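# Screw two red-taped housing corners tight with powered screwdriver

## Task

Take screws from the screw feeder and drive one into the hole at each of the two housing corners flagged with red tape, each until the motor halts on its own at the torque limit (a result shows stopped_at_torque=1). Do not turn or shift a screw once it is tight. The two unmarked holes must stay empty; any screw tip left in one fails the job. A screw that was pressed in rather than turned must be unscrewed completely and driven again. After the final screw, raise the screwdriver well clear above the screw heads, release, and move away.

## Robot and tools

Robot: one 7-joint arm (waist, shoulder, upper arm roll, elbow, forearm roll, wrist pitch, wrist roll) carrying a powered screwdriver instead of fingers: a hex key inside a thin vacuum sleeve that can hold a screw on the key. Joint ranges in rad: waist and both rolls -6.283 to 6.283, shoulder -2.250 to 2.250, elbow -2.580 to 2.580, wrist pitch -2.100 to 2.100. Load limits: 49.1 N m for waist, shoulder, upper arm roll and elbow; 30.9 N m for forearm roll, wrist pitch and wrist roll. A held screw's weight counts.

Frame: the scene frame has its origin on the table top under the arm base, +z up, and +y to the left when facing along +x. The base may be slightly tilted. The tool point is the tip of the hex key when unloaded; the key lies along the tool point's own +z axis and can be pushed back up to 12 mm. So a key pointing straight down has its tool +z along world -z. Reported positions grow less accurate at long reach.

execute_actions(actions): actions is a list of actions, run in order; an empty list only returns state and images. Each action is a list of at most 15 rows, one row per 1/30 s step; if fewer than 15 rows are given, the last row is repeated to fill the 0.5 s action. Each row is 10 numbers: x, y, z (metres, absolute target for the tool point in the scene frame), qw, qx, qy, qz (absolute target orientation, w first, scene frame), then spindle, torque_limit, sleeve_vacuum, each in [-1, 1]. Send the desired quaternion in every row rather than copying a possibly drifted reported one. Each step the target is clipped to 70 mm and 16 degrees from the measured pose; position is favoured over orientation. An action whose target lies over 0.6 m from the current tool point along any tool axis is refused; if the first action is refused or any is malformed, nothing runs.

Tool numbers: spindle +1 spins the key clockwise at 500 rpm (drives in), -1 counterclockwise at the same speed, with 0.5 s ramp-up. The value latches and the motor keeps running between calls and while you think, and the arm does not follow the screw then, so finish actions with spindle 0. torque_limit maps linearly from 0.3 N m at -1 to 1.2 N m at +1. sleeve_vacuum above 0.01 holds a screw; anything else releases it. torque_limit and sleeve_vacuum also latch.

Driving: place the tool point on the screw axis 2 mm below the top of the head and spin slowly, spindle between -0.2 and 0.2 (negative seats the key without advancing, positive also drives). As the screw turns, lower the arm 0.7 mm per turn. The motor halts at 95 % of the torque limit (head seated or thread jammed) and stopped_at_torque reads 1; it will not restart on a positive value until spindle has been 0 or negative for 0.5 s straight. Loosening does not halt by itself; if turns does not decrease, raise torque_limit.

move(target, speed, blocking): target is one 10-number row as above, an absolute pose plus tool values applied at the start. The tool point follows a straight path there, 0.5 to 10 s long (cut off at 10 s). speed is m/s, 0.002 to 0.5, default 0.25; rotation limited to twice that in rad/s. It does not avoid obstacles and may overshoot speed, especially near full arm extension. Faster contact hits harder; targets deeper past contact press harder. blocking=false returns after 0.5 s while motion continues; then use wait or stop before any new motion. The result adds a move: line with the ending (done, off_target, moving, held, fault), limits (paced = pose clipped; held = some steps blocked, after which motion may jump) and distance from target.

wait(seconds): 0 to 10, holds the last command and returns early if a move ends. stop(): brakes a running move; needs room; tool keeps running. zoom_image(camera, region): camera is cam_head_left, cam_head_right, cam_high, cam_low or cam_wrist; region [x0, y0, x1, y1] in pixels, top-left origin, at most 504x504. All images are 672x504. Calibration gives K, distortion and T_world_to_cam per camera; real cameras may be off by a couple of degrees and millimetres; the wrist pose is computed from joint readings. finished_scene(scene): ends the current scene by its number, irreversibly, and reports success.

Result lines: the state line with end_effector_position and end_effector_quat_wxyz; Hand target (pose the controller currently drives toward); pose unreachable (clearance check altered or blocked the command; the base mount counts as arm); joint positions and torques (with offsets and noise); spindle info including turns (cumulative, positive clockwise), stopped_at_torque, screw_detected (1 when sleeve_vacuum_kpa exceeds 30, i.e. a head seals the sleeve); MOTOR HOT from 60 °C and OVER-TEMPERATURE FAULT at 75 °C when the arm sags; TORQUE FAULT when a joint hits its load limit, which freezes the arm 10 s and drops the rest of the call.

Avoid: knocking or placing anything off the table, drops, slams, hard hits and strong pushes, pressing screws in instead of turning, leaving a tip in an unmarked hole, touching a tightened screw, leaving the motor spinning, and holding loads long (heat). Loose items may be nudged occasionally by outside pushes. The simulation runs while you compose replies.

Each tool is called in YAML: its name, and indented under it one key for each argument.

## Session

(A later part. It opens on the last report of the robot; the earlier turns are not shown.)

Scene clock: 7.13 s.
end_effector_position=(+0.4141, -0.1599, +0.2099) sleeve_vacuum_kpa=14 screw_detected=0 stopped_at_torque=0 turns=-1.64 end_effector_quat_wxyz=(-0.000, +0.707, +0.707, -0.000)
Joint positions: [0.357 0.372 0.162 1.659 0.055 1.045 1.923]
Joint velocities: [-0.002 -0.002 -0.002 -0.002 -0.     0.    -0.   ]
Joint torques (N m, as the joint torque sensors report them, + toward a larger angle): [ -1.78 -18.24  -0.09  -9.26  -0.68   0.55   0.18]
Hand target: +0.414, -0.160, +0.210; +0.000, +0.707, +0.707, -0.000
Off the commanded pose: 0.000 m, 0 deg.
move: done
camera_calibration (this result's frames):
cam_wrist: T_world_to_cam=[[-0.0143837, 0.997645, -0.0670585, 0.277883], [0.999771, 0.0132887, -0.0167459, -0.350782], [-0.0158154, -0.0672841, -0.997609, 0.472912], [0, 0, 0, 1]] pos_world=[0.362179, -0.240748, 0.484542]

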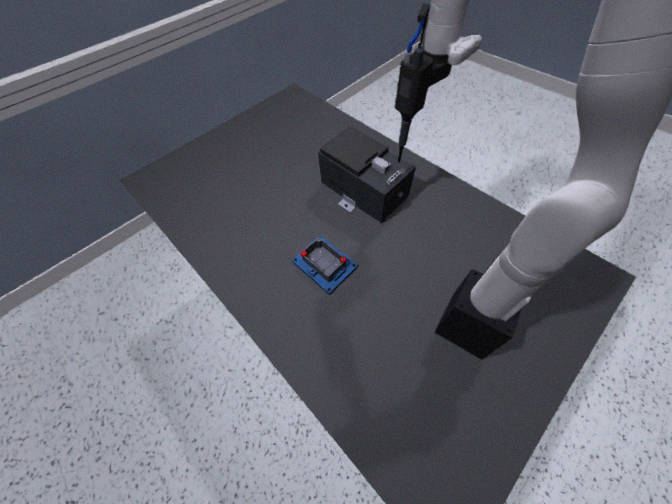

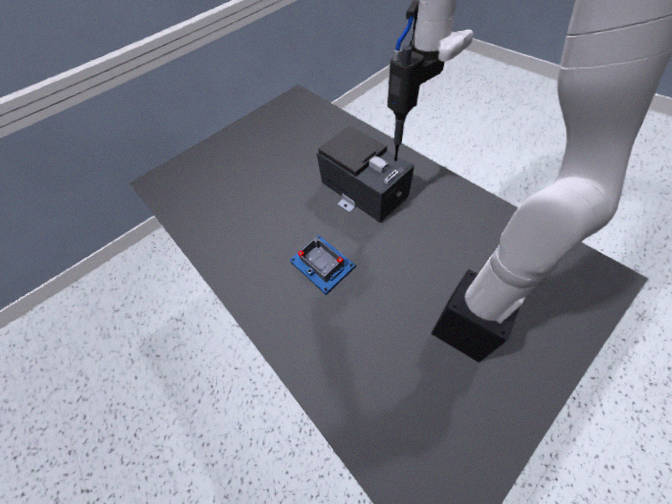

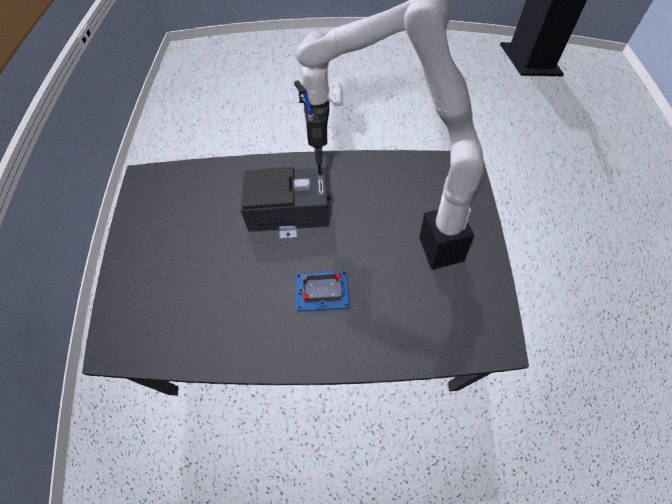

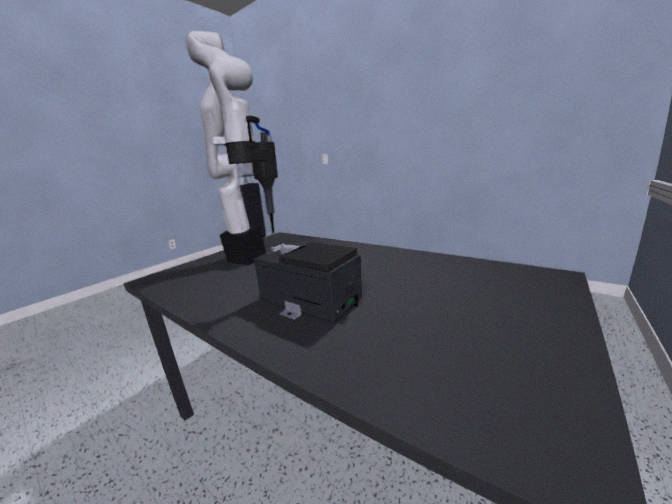

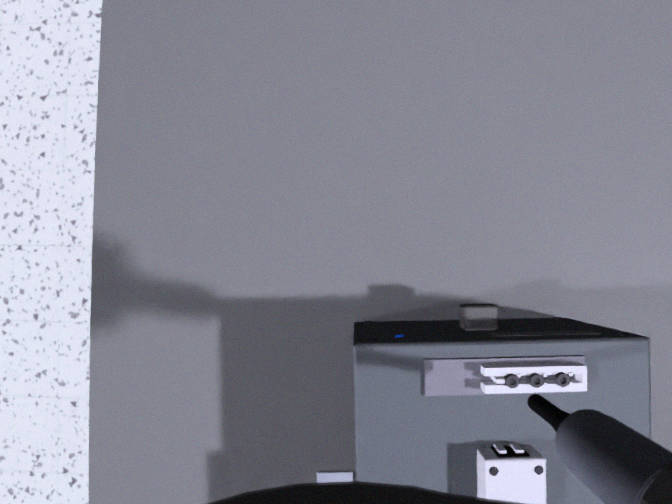

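move:
  target: [0.4127,-0.160,0.173,0,0.7071,0.7071,0,0,0,1]
  speed: 0.05

move:
  target: [0.4127,-0.160,0.164,0,0.7071,0.7071,0,-0.15,0,1]
  speed: 0.006

execute_actions:
  actions:
    - [[0.4127,-0.160,0.1655,0,0.7071,0.7071,0,0,0,1]]

zoom_image:
  camera: "cam_wrist"
  region: [500,365,580,425]

Scene clock: 8.77 s.
end_effector_position=(+0.4128, -0.1599, +0.1731) sleeve_vacuum_kpa=14 screw_detected=0 stopped_at_torque=0 turns=-1.64 end_effector_quat_wxyz=(+0.000, +0.707, +0.707, +0.000)
Joint positions: [0.371 0.418 0.159 1.72  0.051 0.937 1.929]
Joint velocities: [ 0.001  0.002  0.001  0.001  0.001 -0.     0.   ]
Joint torques (N m, as the joint torque sensors report them, + toward a larger angle): [ -1.62 -18.4   -0.24  -8.61  -0.55   0.38   0.12]
Hand target: +0.413, -0.160, +0.173; -0.000, +0.707, +0.707, +0.000
Off the commanded pose: 0.000 m, 0 deg.
move: done
camera_calibration (this result's frames):
cam_wrist: T_world_to_cam=[[-0.0149441, 0.997654, -0.0668042, 0.275623], [0.999771, 0.0138839, -0.0163067, -0.350132], [-0.015341, -0.0670326, -0.997633, 0.435984], [0, 0, 0, 1]] pos_world=[0.360859, -0.24089, 0.447656]

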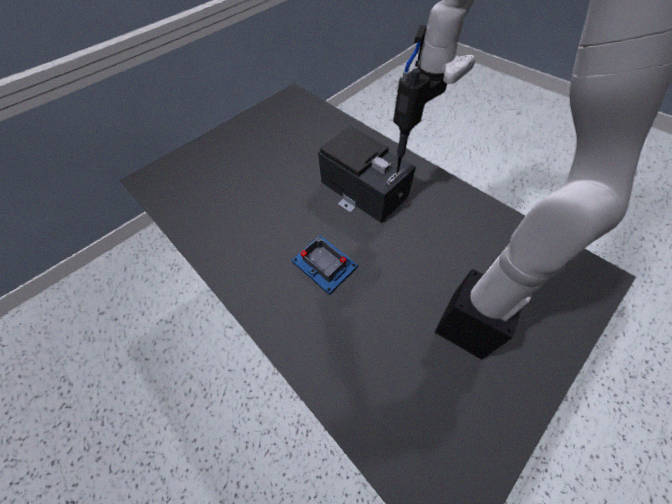

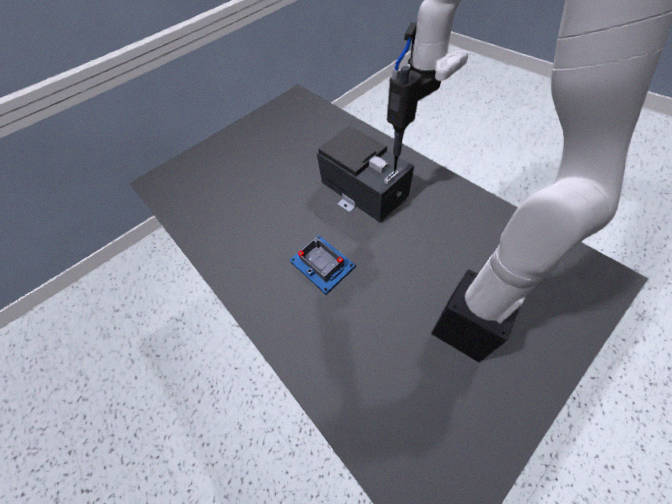

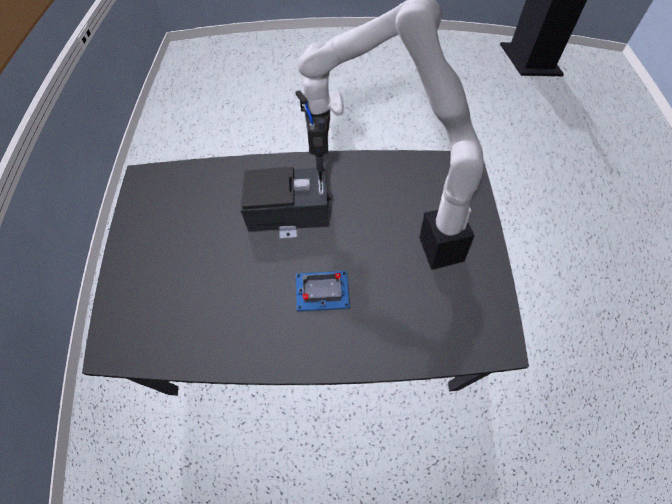

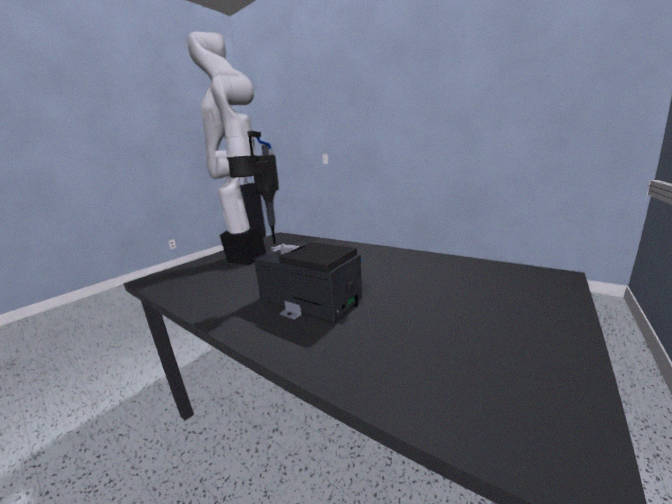

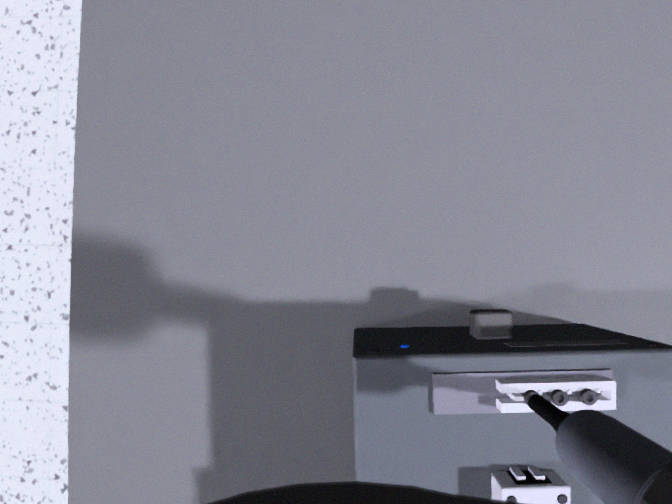

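Scene clock: 10.50 s.
end_effector_position=(+0.4133, -0.1594, +0.1651) sleeve_vacuum_kpa=40 screw_detected=1 stopped_at_torque=0 turns=-3.78 end_effector_quat_wxyz=(+0.000, +0.707, +0.707, +0.001)
Joint positions: [0.373 0.429 0.158 1.732 0.049 0.913 1.931]
Joint velocities: [-0.    -0.     0.001  0.001 -0.001 -0.     0.002]
Joint torques (N m, as the joint torque sensors report them, + toward a larger angle): [ -1.46 -16.97   0.24  -8.24  -0.12  -0.14   0.04]
Hand target: +0.413, -0.160, +0.164; -0.000, +0.707, +0.707, +0.000
Off the commanded pose: 0.001 m, 0 deg.
move: done
camera_calibration (this result's frames):
cam_wrist: T_world_to_cam=[[-0.0150351, 0.99768, -0.0663994, 0.274587], [0.999793, 0.0140917, -0.0146538, -0.351007], [-0.0136841, -0.066606, -0.997686, 0.427512], [0, 0, 0, 1]] pos_world=[0.360913, -0.240529, 0.439612]

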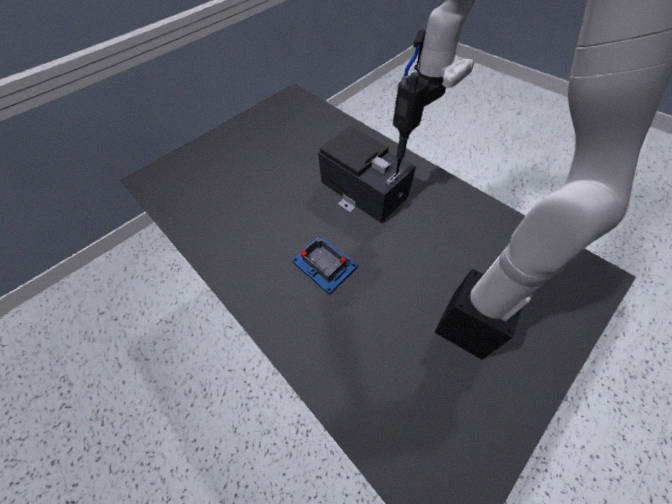

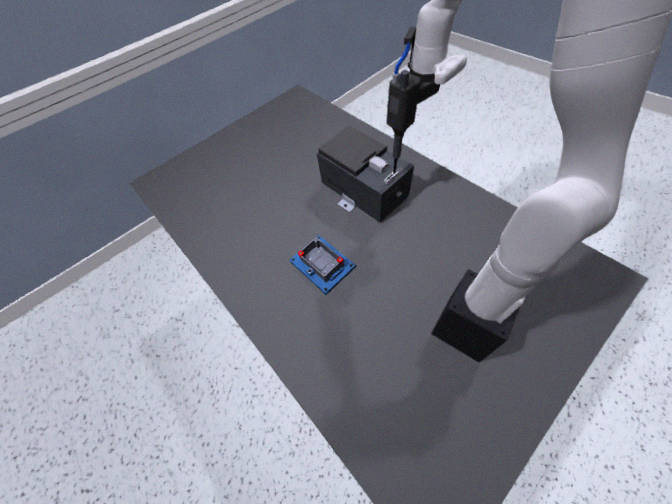

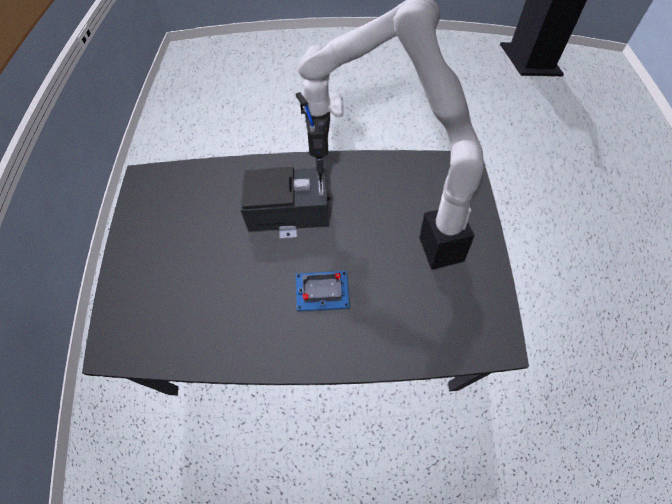

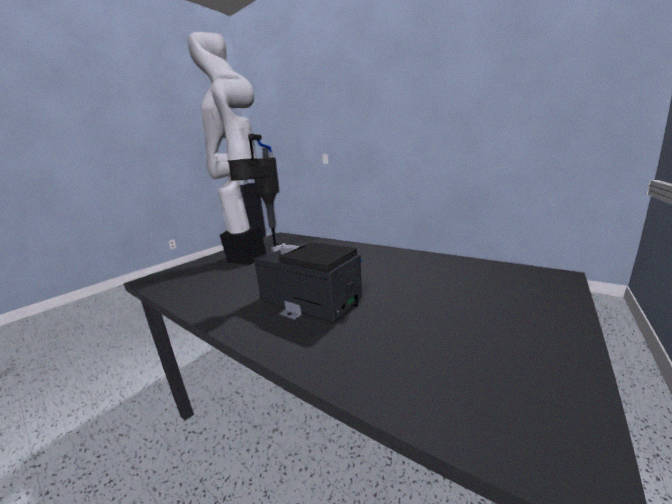

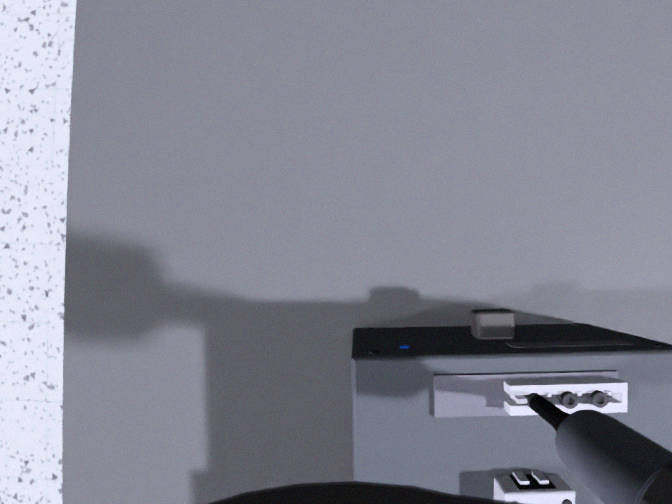

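Scene clock: 11.00 s.
end_effector_position=(+0.4133, -0.1594, +0.1665) sleeve_vacuum_kpa=40 screw_detected=1 stopped_at_torque=0 turns=-3.78 end_effector_quat_wxyz=(+0.000, +0.707, +0.707, +0.001)
Joint positions: [0.372 0.427 0.159 1.73  0.049 0.917 1.931]
Joint velocities: [-0.001 -0.     0.001  0.001 -0.     0.    -0.001]
Joint torques (N m, as the joint torque sensors report them, + toward a larger angle): [ -1.45 -17.15   0.13  -8.17  -0.17  -0.04   0.02]
Hand target: +0.413, -0.160, +0.166; +0.000, +0.707, +0.707, -0.000
Off the commanded pose: 0.001 m, 0 deg.
camera_calibration (this result's frames):
cam_wrist: T_world_to_cam=[[-0.0150097, 0.997678, -0.0664293, 0.274674], [0.999791, 0.0140543, -0.0148263, -0.350935], [-0.0138583, -0.066638, -0.997681, 0.4289], [0, 0, 0, 1]] pos_world=[0.360929, -0.240523, 0.440949]

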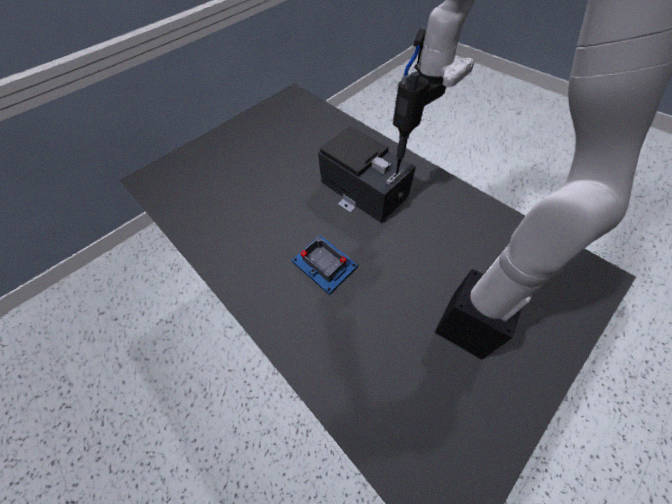

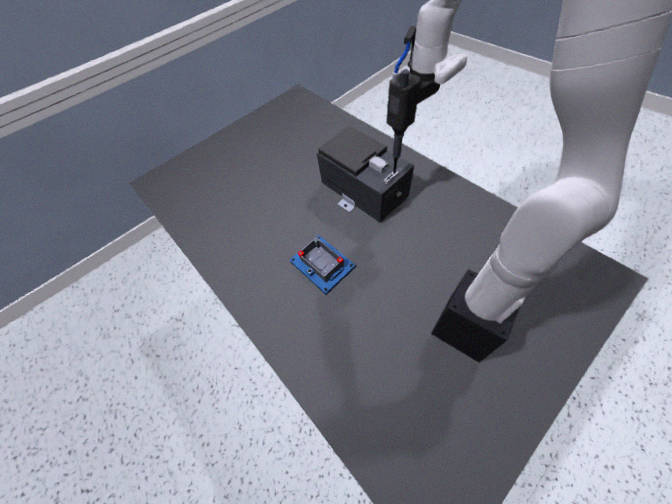

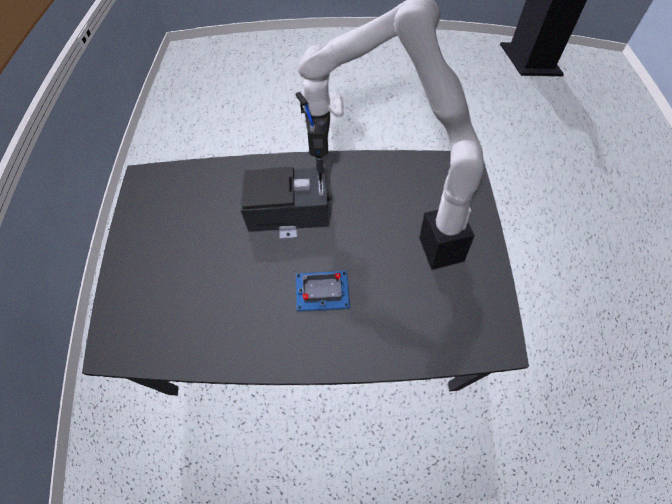

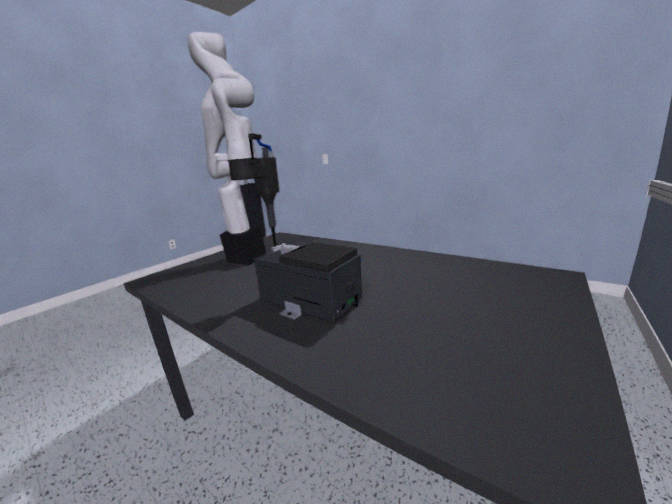

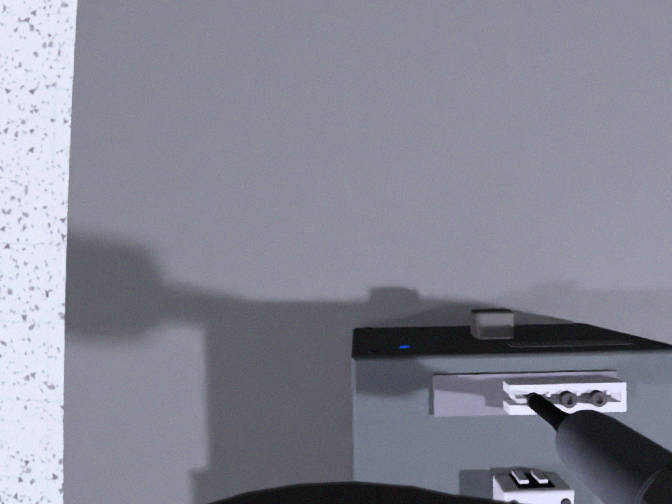

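Region (500, 365, 580, 425) of cam_wrist's 672x504 image, scaled by 6.300; it fills the top 378 rows of this view, and the rest is white.

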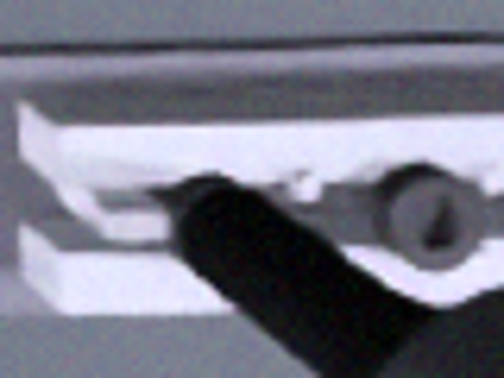

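move:
  target: [0.4127,-0.160,0.21,0,0.7071,0.7071,0,0,0,1]
  speed: 0.08

move:
  target: [0.385,0.03,0.21,0,0.7071,0.7071,0,0,0,1]

move:
  target: [0.372,0.114,0.105,0,0.7071,0.7071,0,0,0,1]
  speed: 0.15

zoom_image:
  camera: "cam_wrist"
  region: [470,340,590,430]

Scene clock: 12.63 s.
end_effector_position=(+0.4126, -0.1601, +0.2099) sleeve_vacuum_kpa=39 screw_detected=1 stopped_at_torque=0 turns=-3.78 end_effector_quat_wxyz=(-0.000, +0.707, +0.707, -0.000)
Joint positions: [0.358 0.369 0.163 1.663 0.055 1.043 1.925]
Joint velocities: [-0.001 -0.002 -0.001 -0.     0.     0.    -0.   ]
Joint torques (N m, as the joint torque sensors report them, + toward a larger angle): [ -1.53 -17.95  -0.16  -9.19  -0.68   0.32   0.06]
Hand target: +0.413, -0.160, +0.210; +0.000, +0.707, +0.707, -0.000
Off the commanded pose: 0.000 m, 0 deg.
move: done
camera_calibration (this result's frames):
cam_wrist: T_world_to_cam=[[-0.0143937, 0.997646, -0.067048, 0.278059], [0.999771, 0.0132981, -0.0167591, -0.349272], [-0.015828, -0.0672739, -0.997609, 0.472877], [0, 0, 0, 1]] pos_world=[0.360679, -0.240948, 0.484536]

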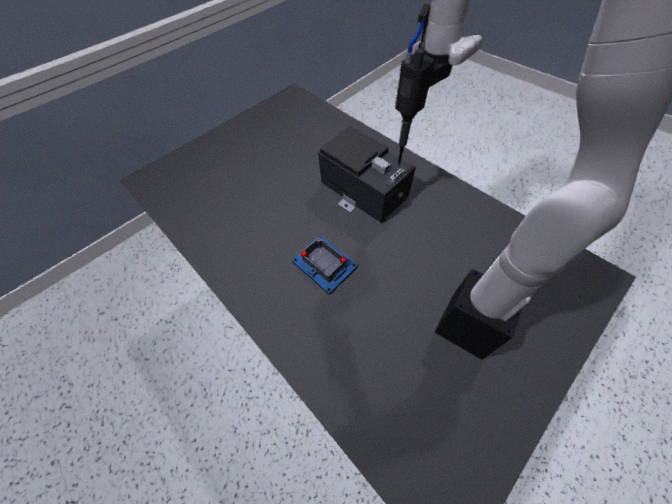

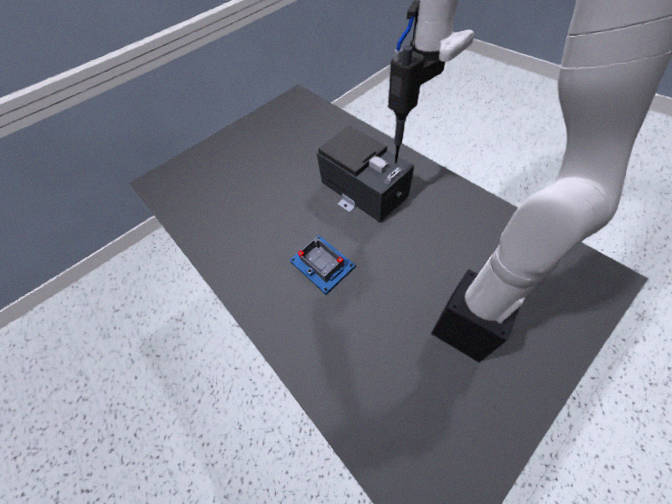

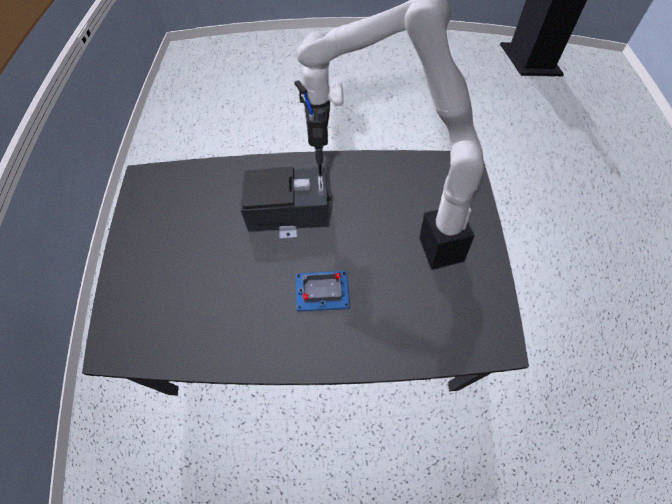

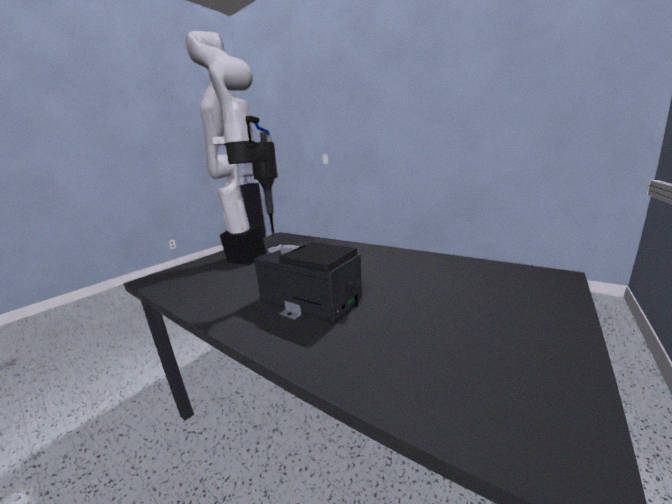

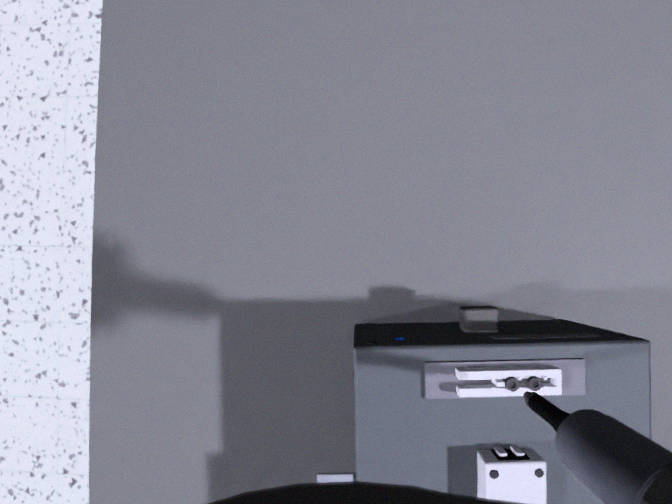

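Scene clock: 13.83 s.
end_effector_position=(+0.3859, +0.0294, +0.2097) sleeve_vacuum_kpa=39 screw_detected=1 stopped_at_torque=0 turns=-3.78 end_effector_quat_wxyz=(+0.000, +0.707, +0.707, +0.000)
Joint positions: [-0.037  0.267  0.065  1.899  0.133  0.967  1.393]
Joint velocities: [-0.006 -0.002 -0.011  0.001  0.002  0.001 -0.004]
Joint torques (N m, as the joint torque sensors report them, + toward a larger angle): [ -1.83 -14.9   -1.03  -9.11  -0.6   -0.11  -0.2 ]
Hand target: +0.386, +0.030, +0.210; +0.000, +0.707, +0.707, +0.000
Off the commanded pose: 0.001 m, 0 deg.
move: done
camera_calibration (this result's frames):
cam_wrist: T_world_to_cam=[[-0.0136026, 0.99765, -0.0671523, 0.0883551], [0.999794, 0.0125568, -0.0159711, -0.325252], [-0.0150904, -0.0673557, -0.997615, 0.484757], [0, 0, 0, 1]] pos_world=[0.333702, -0.0514122, 0.48434]

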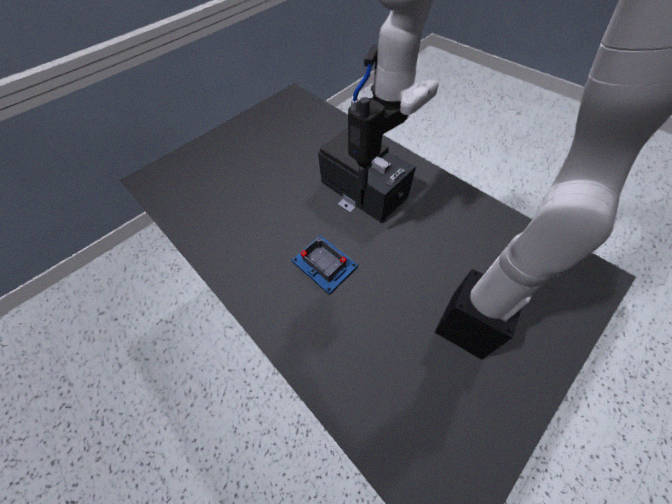

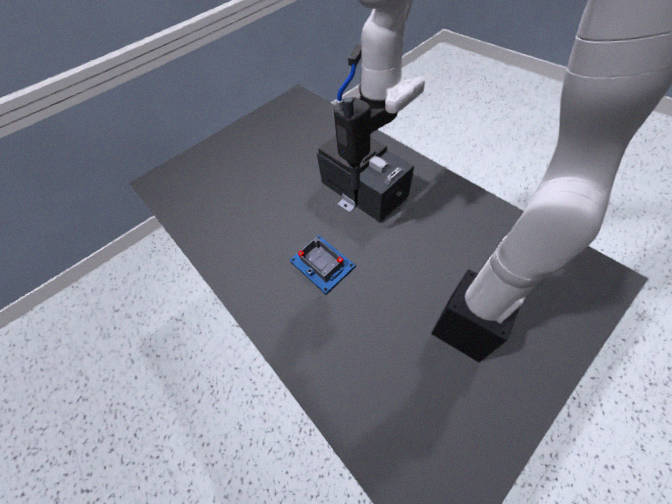

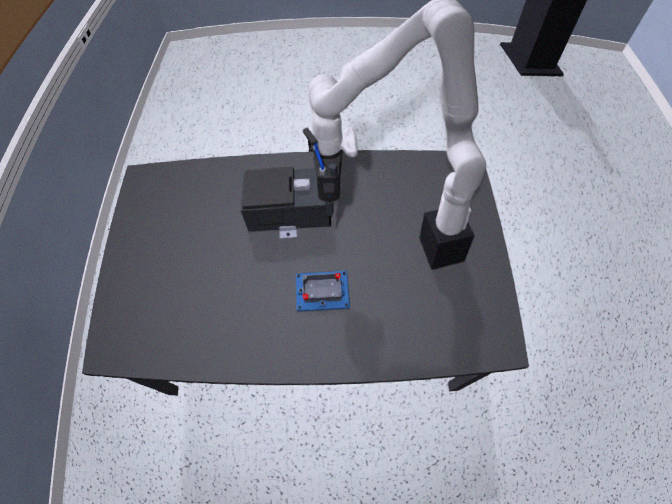

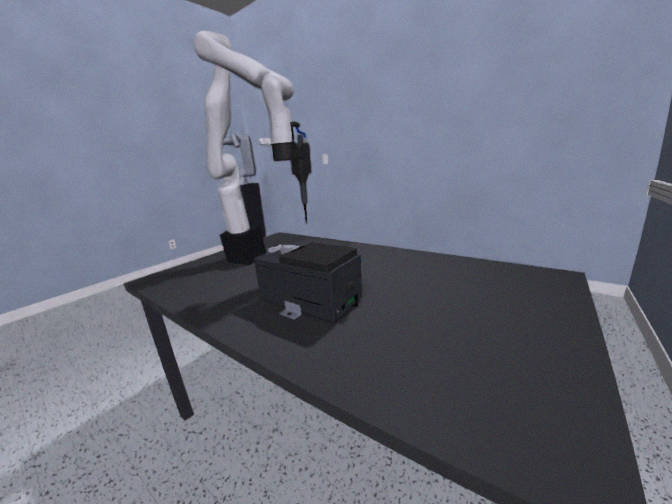

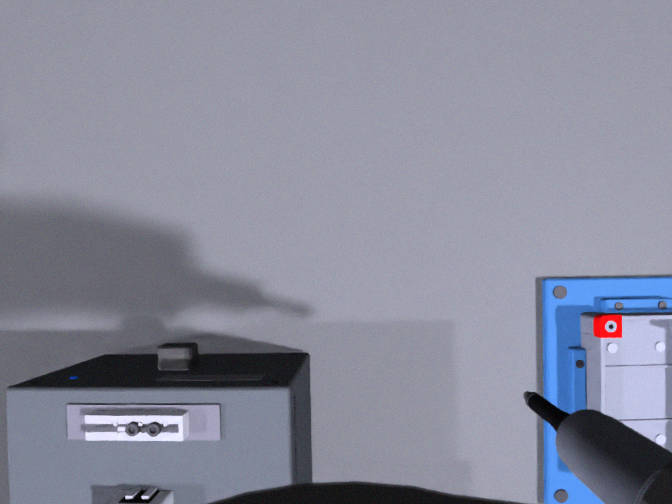

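Scene clock: 15.07 s.
end_effector_position=(+0.3728, +0.1141, +0.1053) sleeve_vacuum_kpa=39 screw_detected=1 stopped_at_torque=0 turns=-3.78 end_effector_quat_wxyz=(-0.000, +0.707, +0.707, +0.001)
Joint positions: [-0.209  0.476  0.044  2.062  0.182  0.623  1.124]
Joint velocities: [-0.004  0.007 -0.004  0.003  0.003  0.001 -0.004]
Joint torques (N m, as the joint torque sensors report them, + toward a larger angle): [ -1.68 -15.84  -0.85  -6.79  -0.43  -0.3    0.03]
Hand target: +0.372, +0.114, +0.105; -0.000, +0.707, +0.707, +0.000
Off the commanded pose: 0.001 m, 0 deg.
move: done
camera_calibration (this result's frames):
cam_wrist: T_world_to_cam=[[-0.0143284, 0.997715, -0.0660241, -0.00319625], [0.999788, 0.0133197, -0.0156932, -0.315004], [-0.0147779, -0.0662349, -0.997695, 0.385815], [0, 0, 0, 1]] pos_world=[0.320593, 0.0329392, 0.379771]

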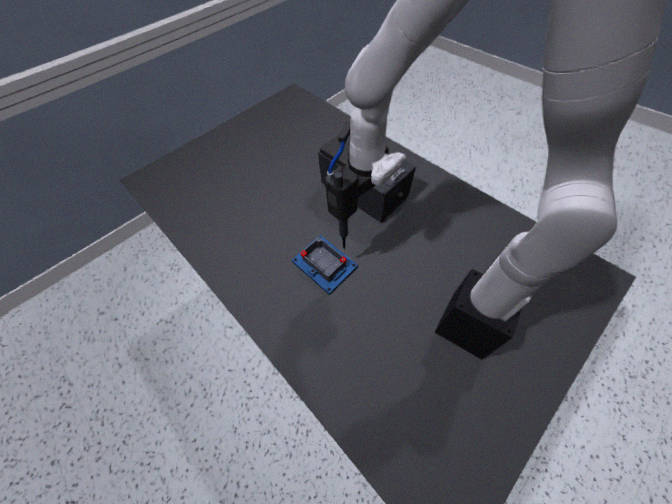

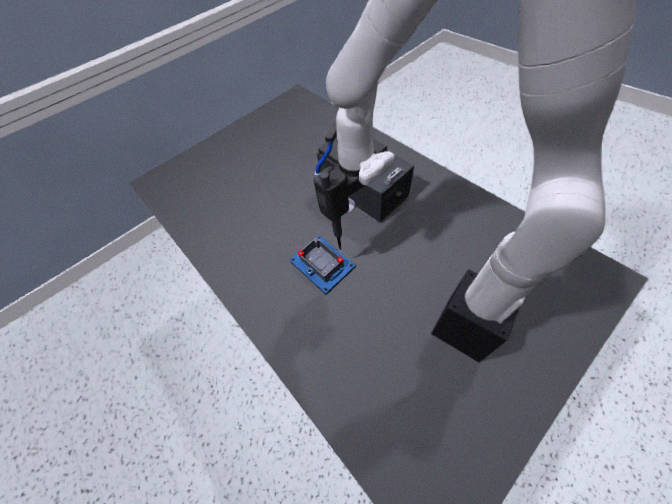

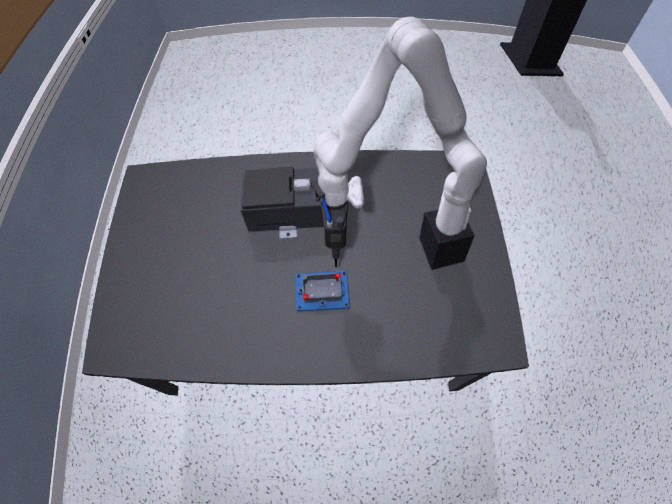

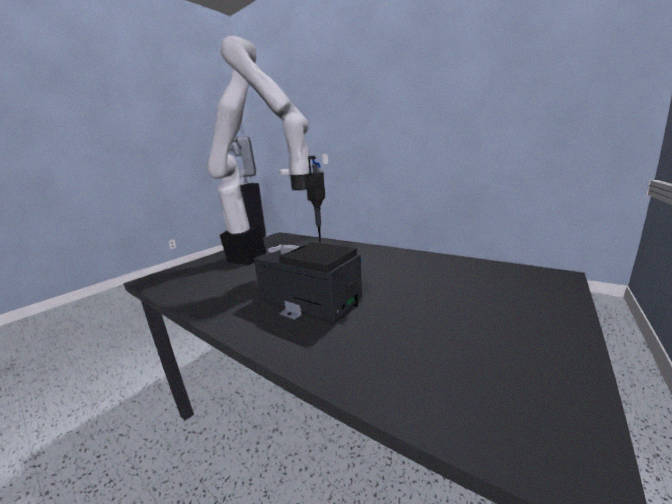

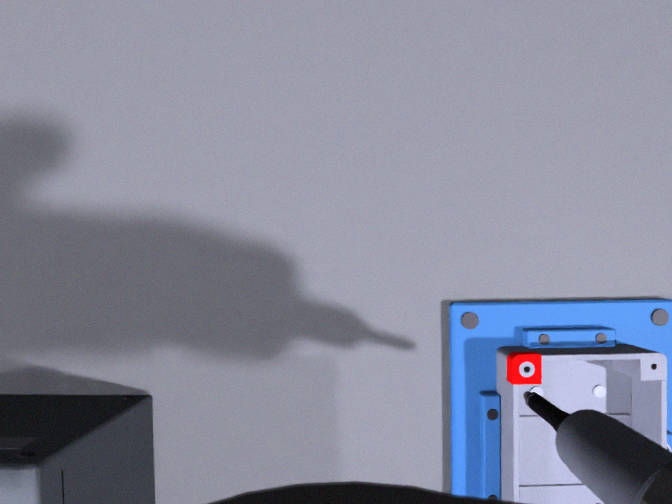

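Region (470, 340, 590, 430) of cam_wrist's 672x504 image, scaled by 4.200; it fills the top 378 rows of this view, and the rest is white.

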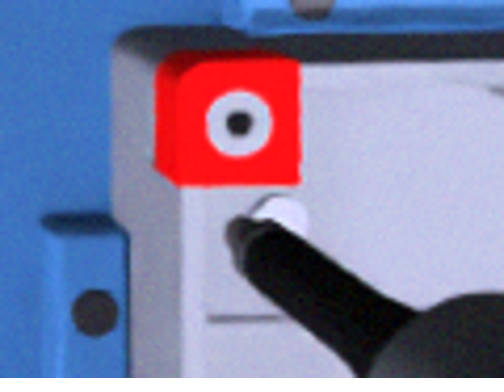

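move:
  target: [0.366,0.122,0.092,0,0.7071,0.7071,0,0,0,1]
  speed: 0.03

zoom_image:
  camera: "cam_wrist"
  region: [470,340,590,430]

zoom_image:
  camera: "cam_head_left"
  region: [315,225,375,285]

Scene clock: 16.40 s.
end_effector_position=(+0.3661, +0.1220, +0.0921) sleeve_vacuum_kpa=39 screw_detected=1 stopped_at_torque=0 turns=-3.78 end_effector_quat_wxyz=(-0.000, +0.707, +0.707, +0.000)
Joint positions: [-0.235  0.502  0.05   2.089  0.19   0.573  1.091]
Joint velocities: [-0.002  0.002 -0.001  0.001  0.002 -0.    -0.001]
Joint torques (N m, as the joint torque sensors report them, + toward a larger angle): [ -2.18 -16.44  -0.82  -6.25  -0.32  -0.42   0.29]
Hand target: +0.366, +0.122, +0.092; -0.000, +0.707, +0.707, +0.000
Off the commanded pose: 0.000 m, 0 deg.
move: done
camera_calibration (this result's frames):
cam_wrist: T_world_to_cam=[[-0.0144182, 0.997666, -0.0667387, -0.0119299], [0.999777, 0.0133544, -0.0163591, -0.308638], [-0.0154297, -0.0669597, -0.997636, 0.373375], [0, 0, 0, 1]] pos_world=[0.314158, 0.0410248, 0.366647]

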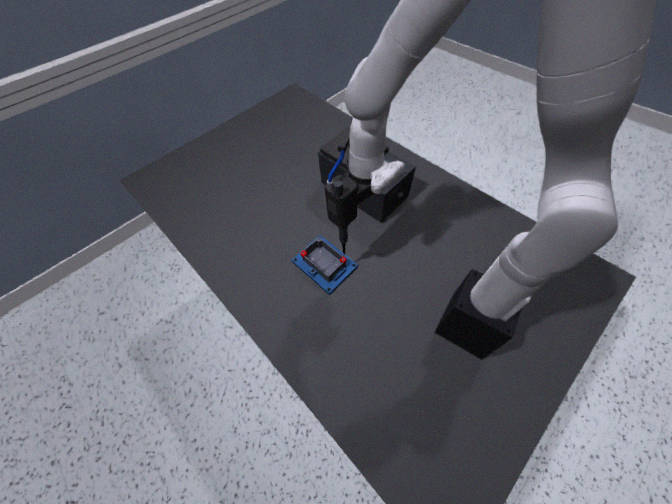

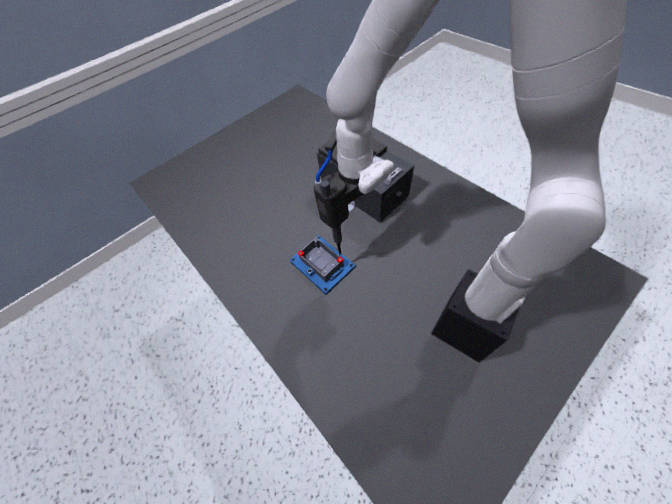

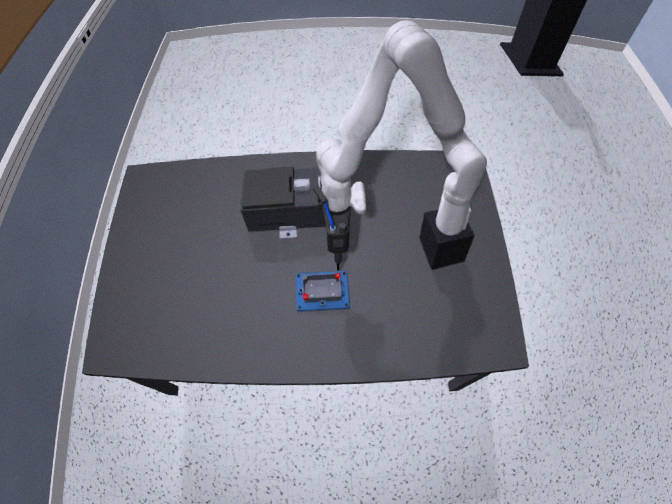

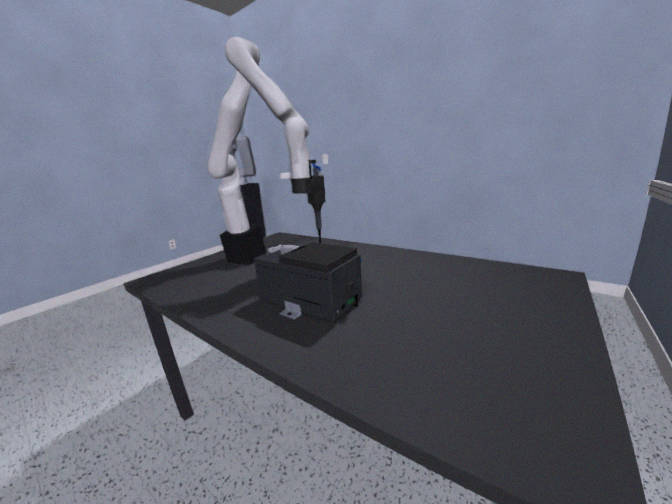

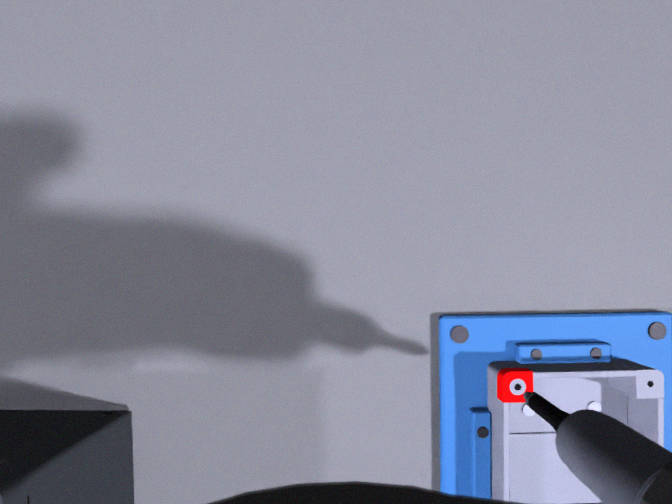

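Region (470, 340, 590, 430) of cam_wrist's 672x504 image, scaled by 4.200; it fills the top 378 rows of this view, and the rest is white.

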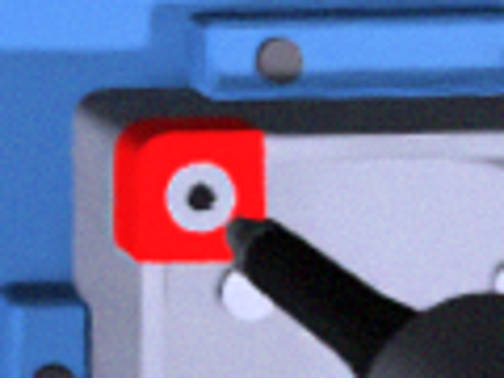

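Region (315, 225, 375, 285) of cam_head_left's 672x504 image, scaled by 8.400, with more detail than that image has.

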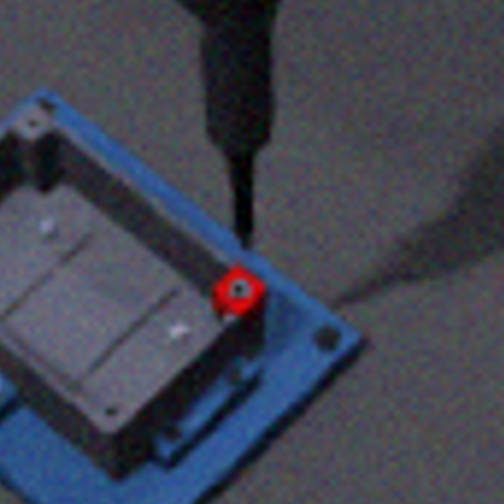

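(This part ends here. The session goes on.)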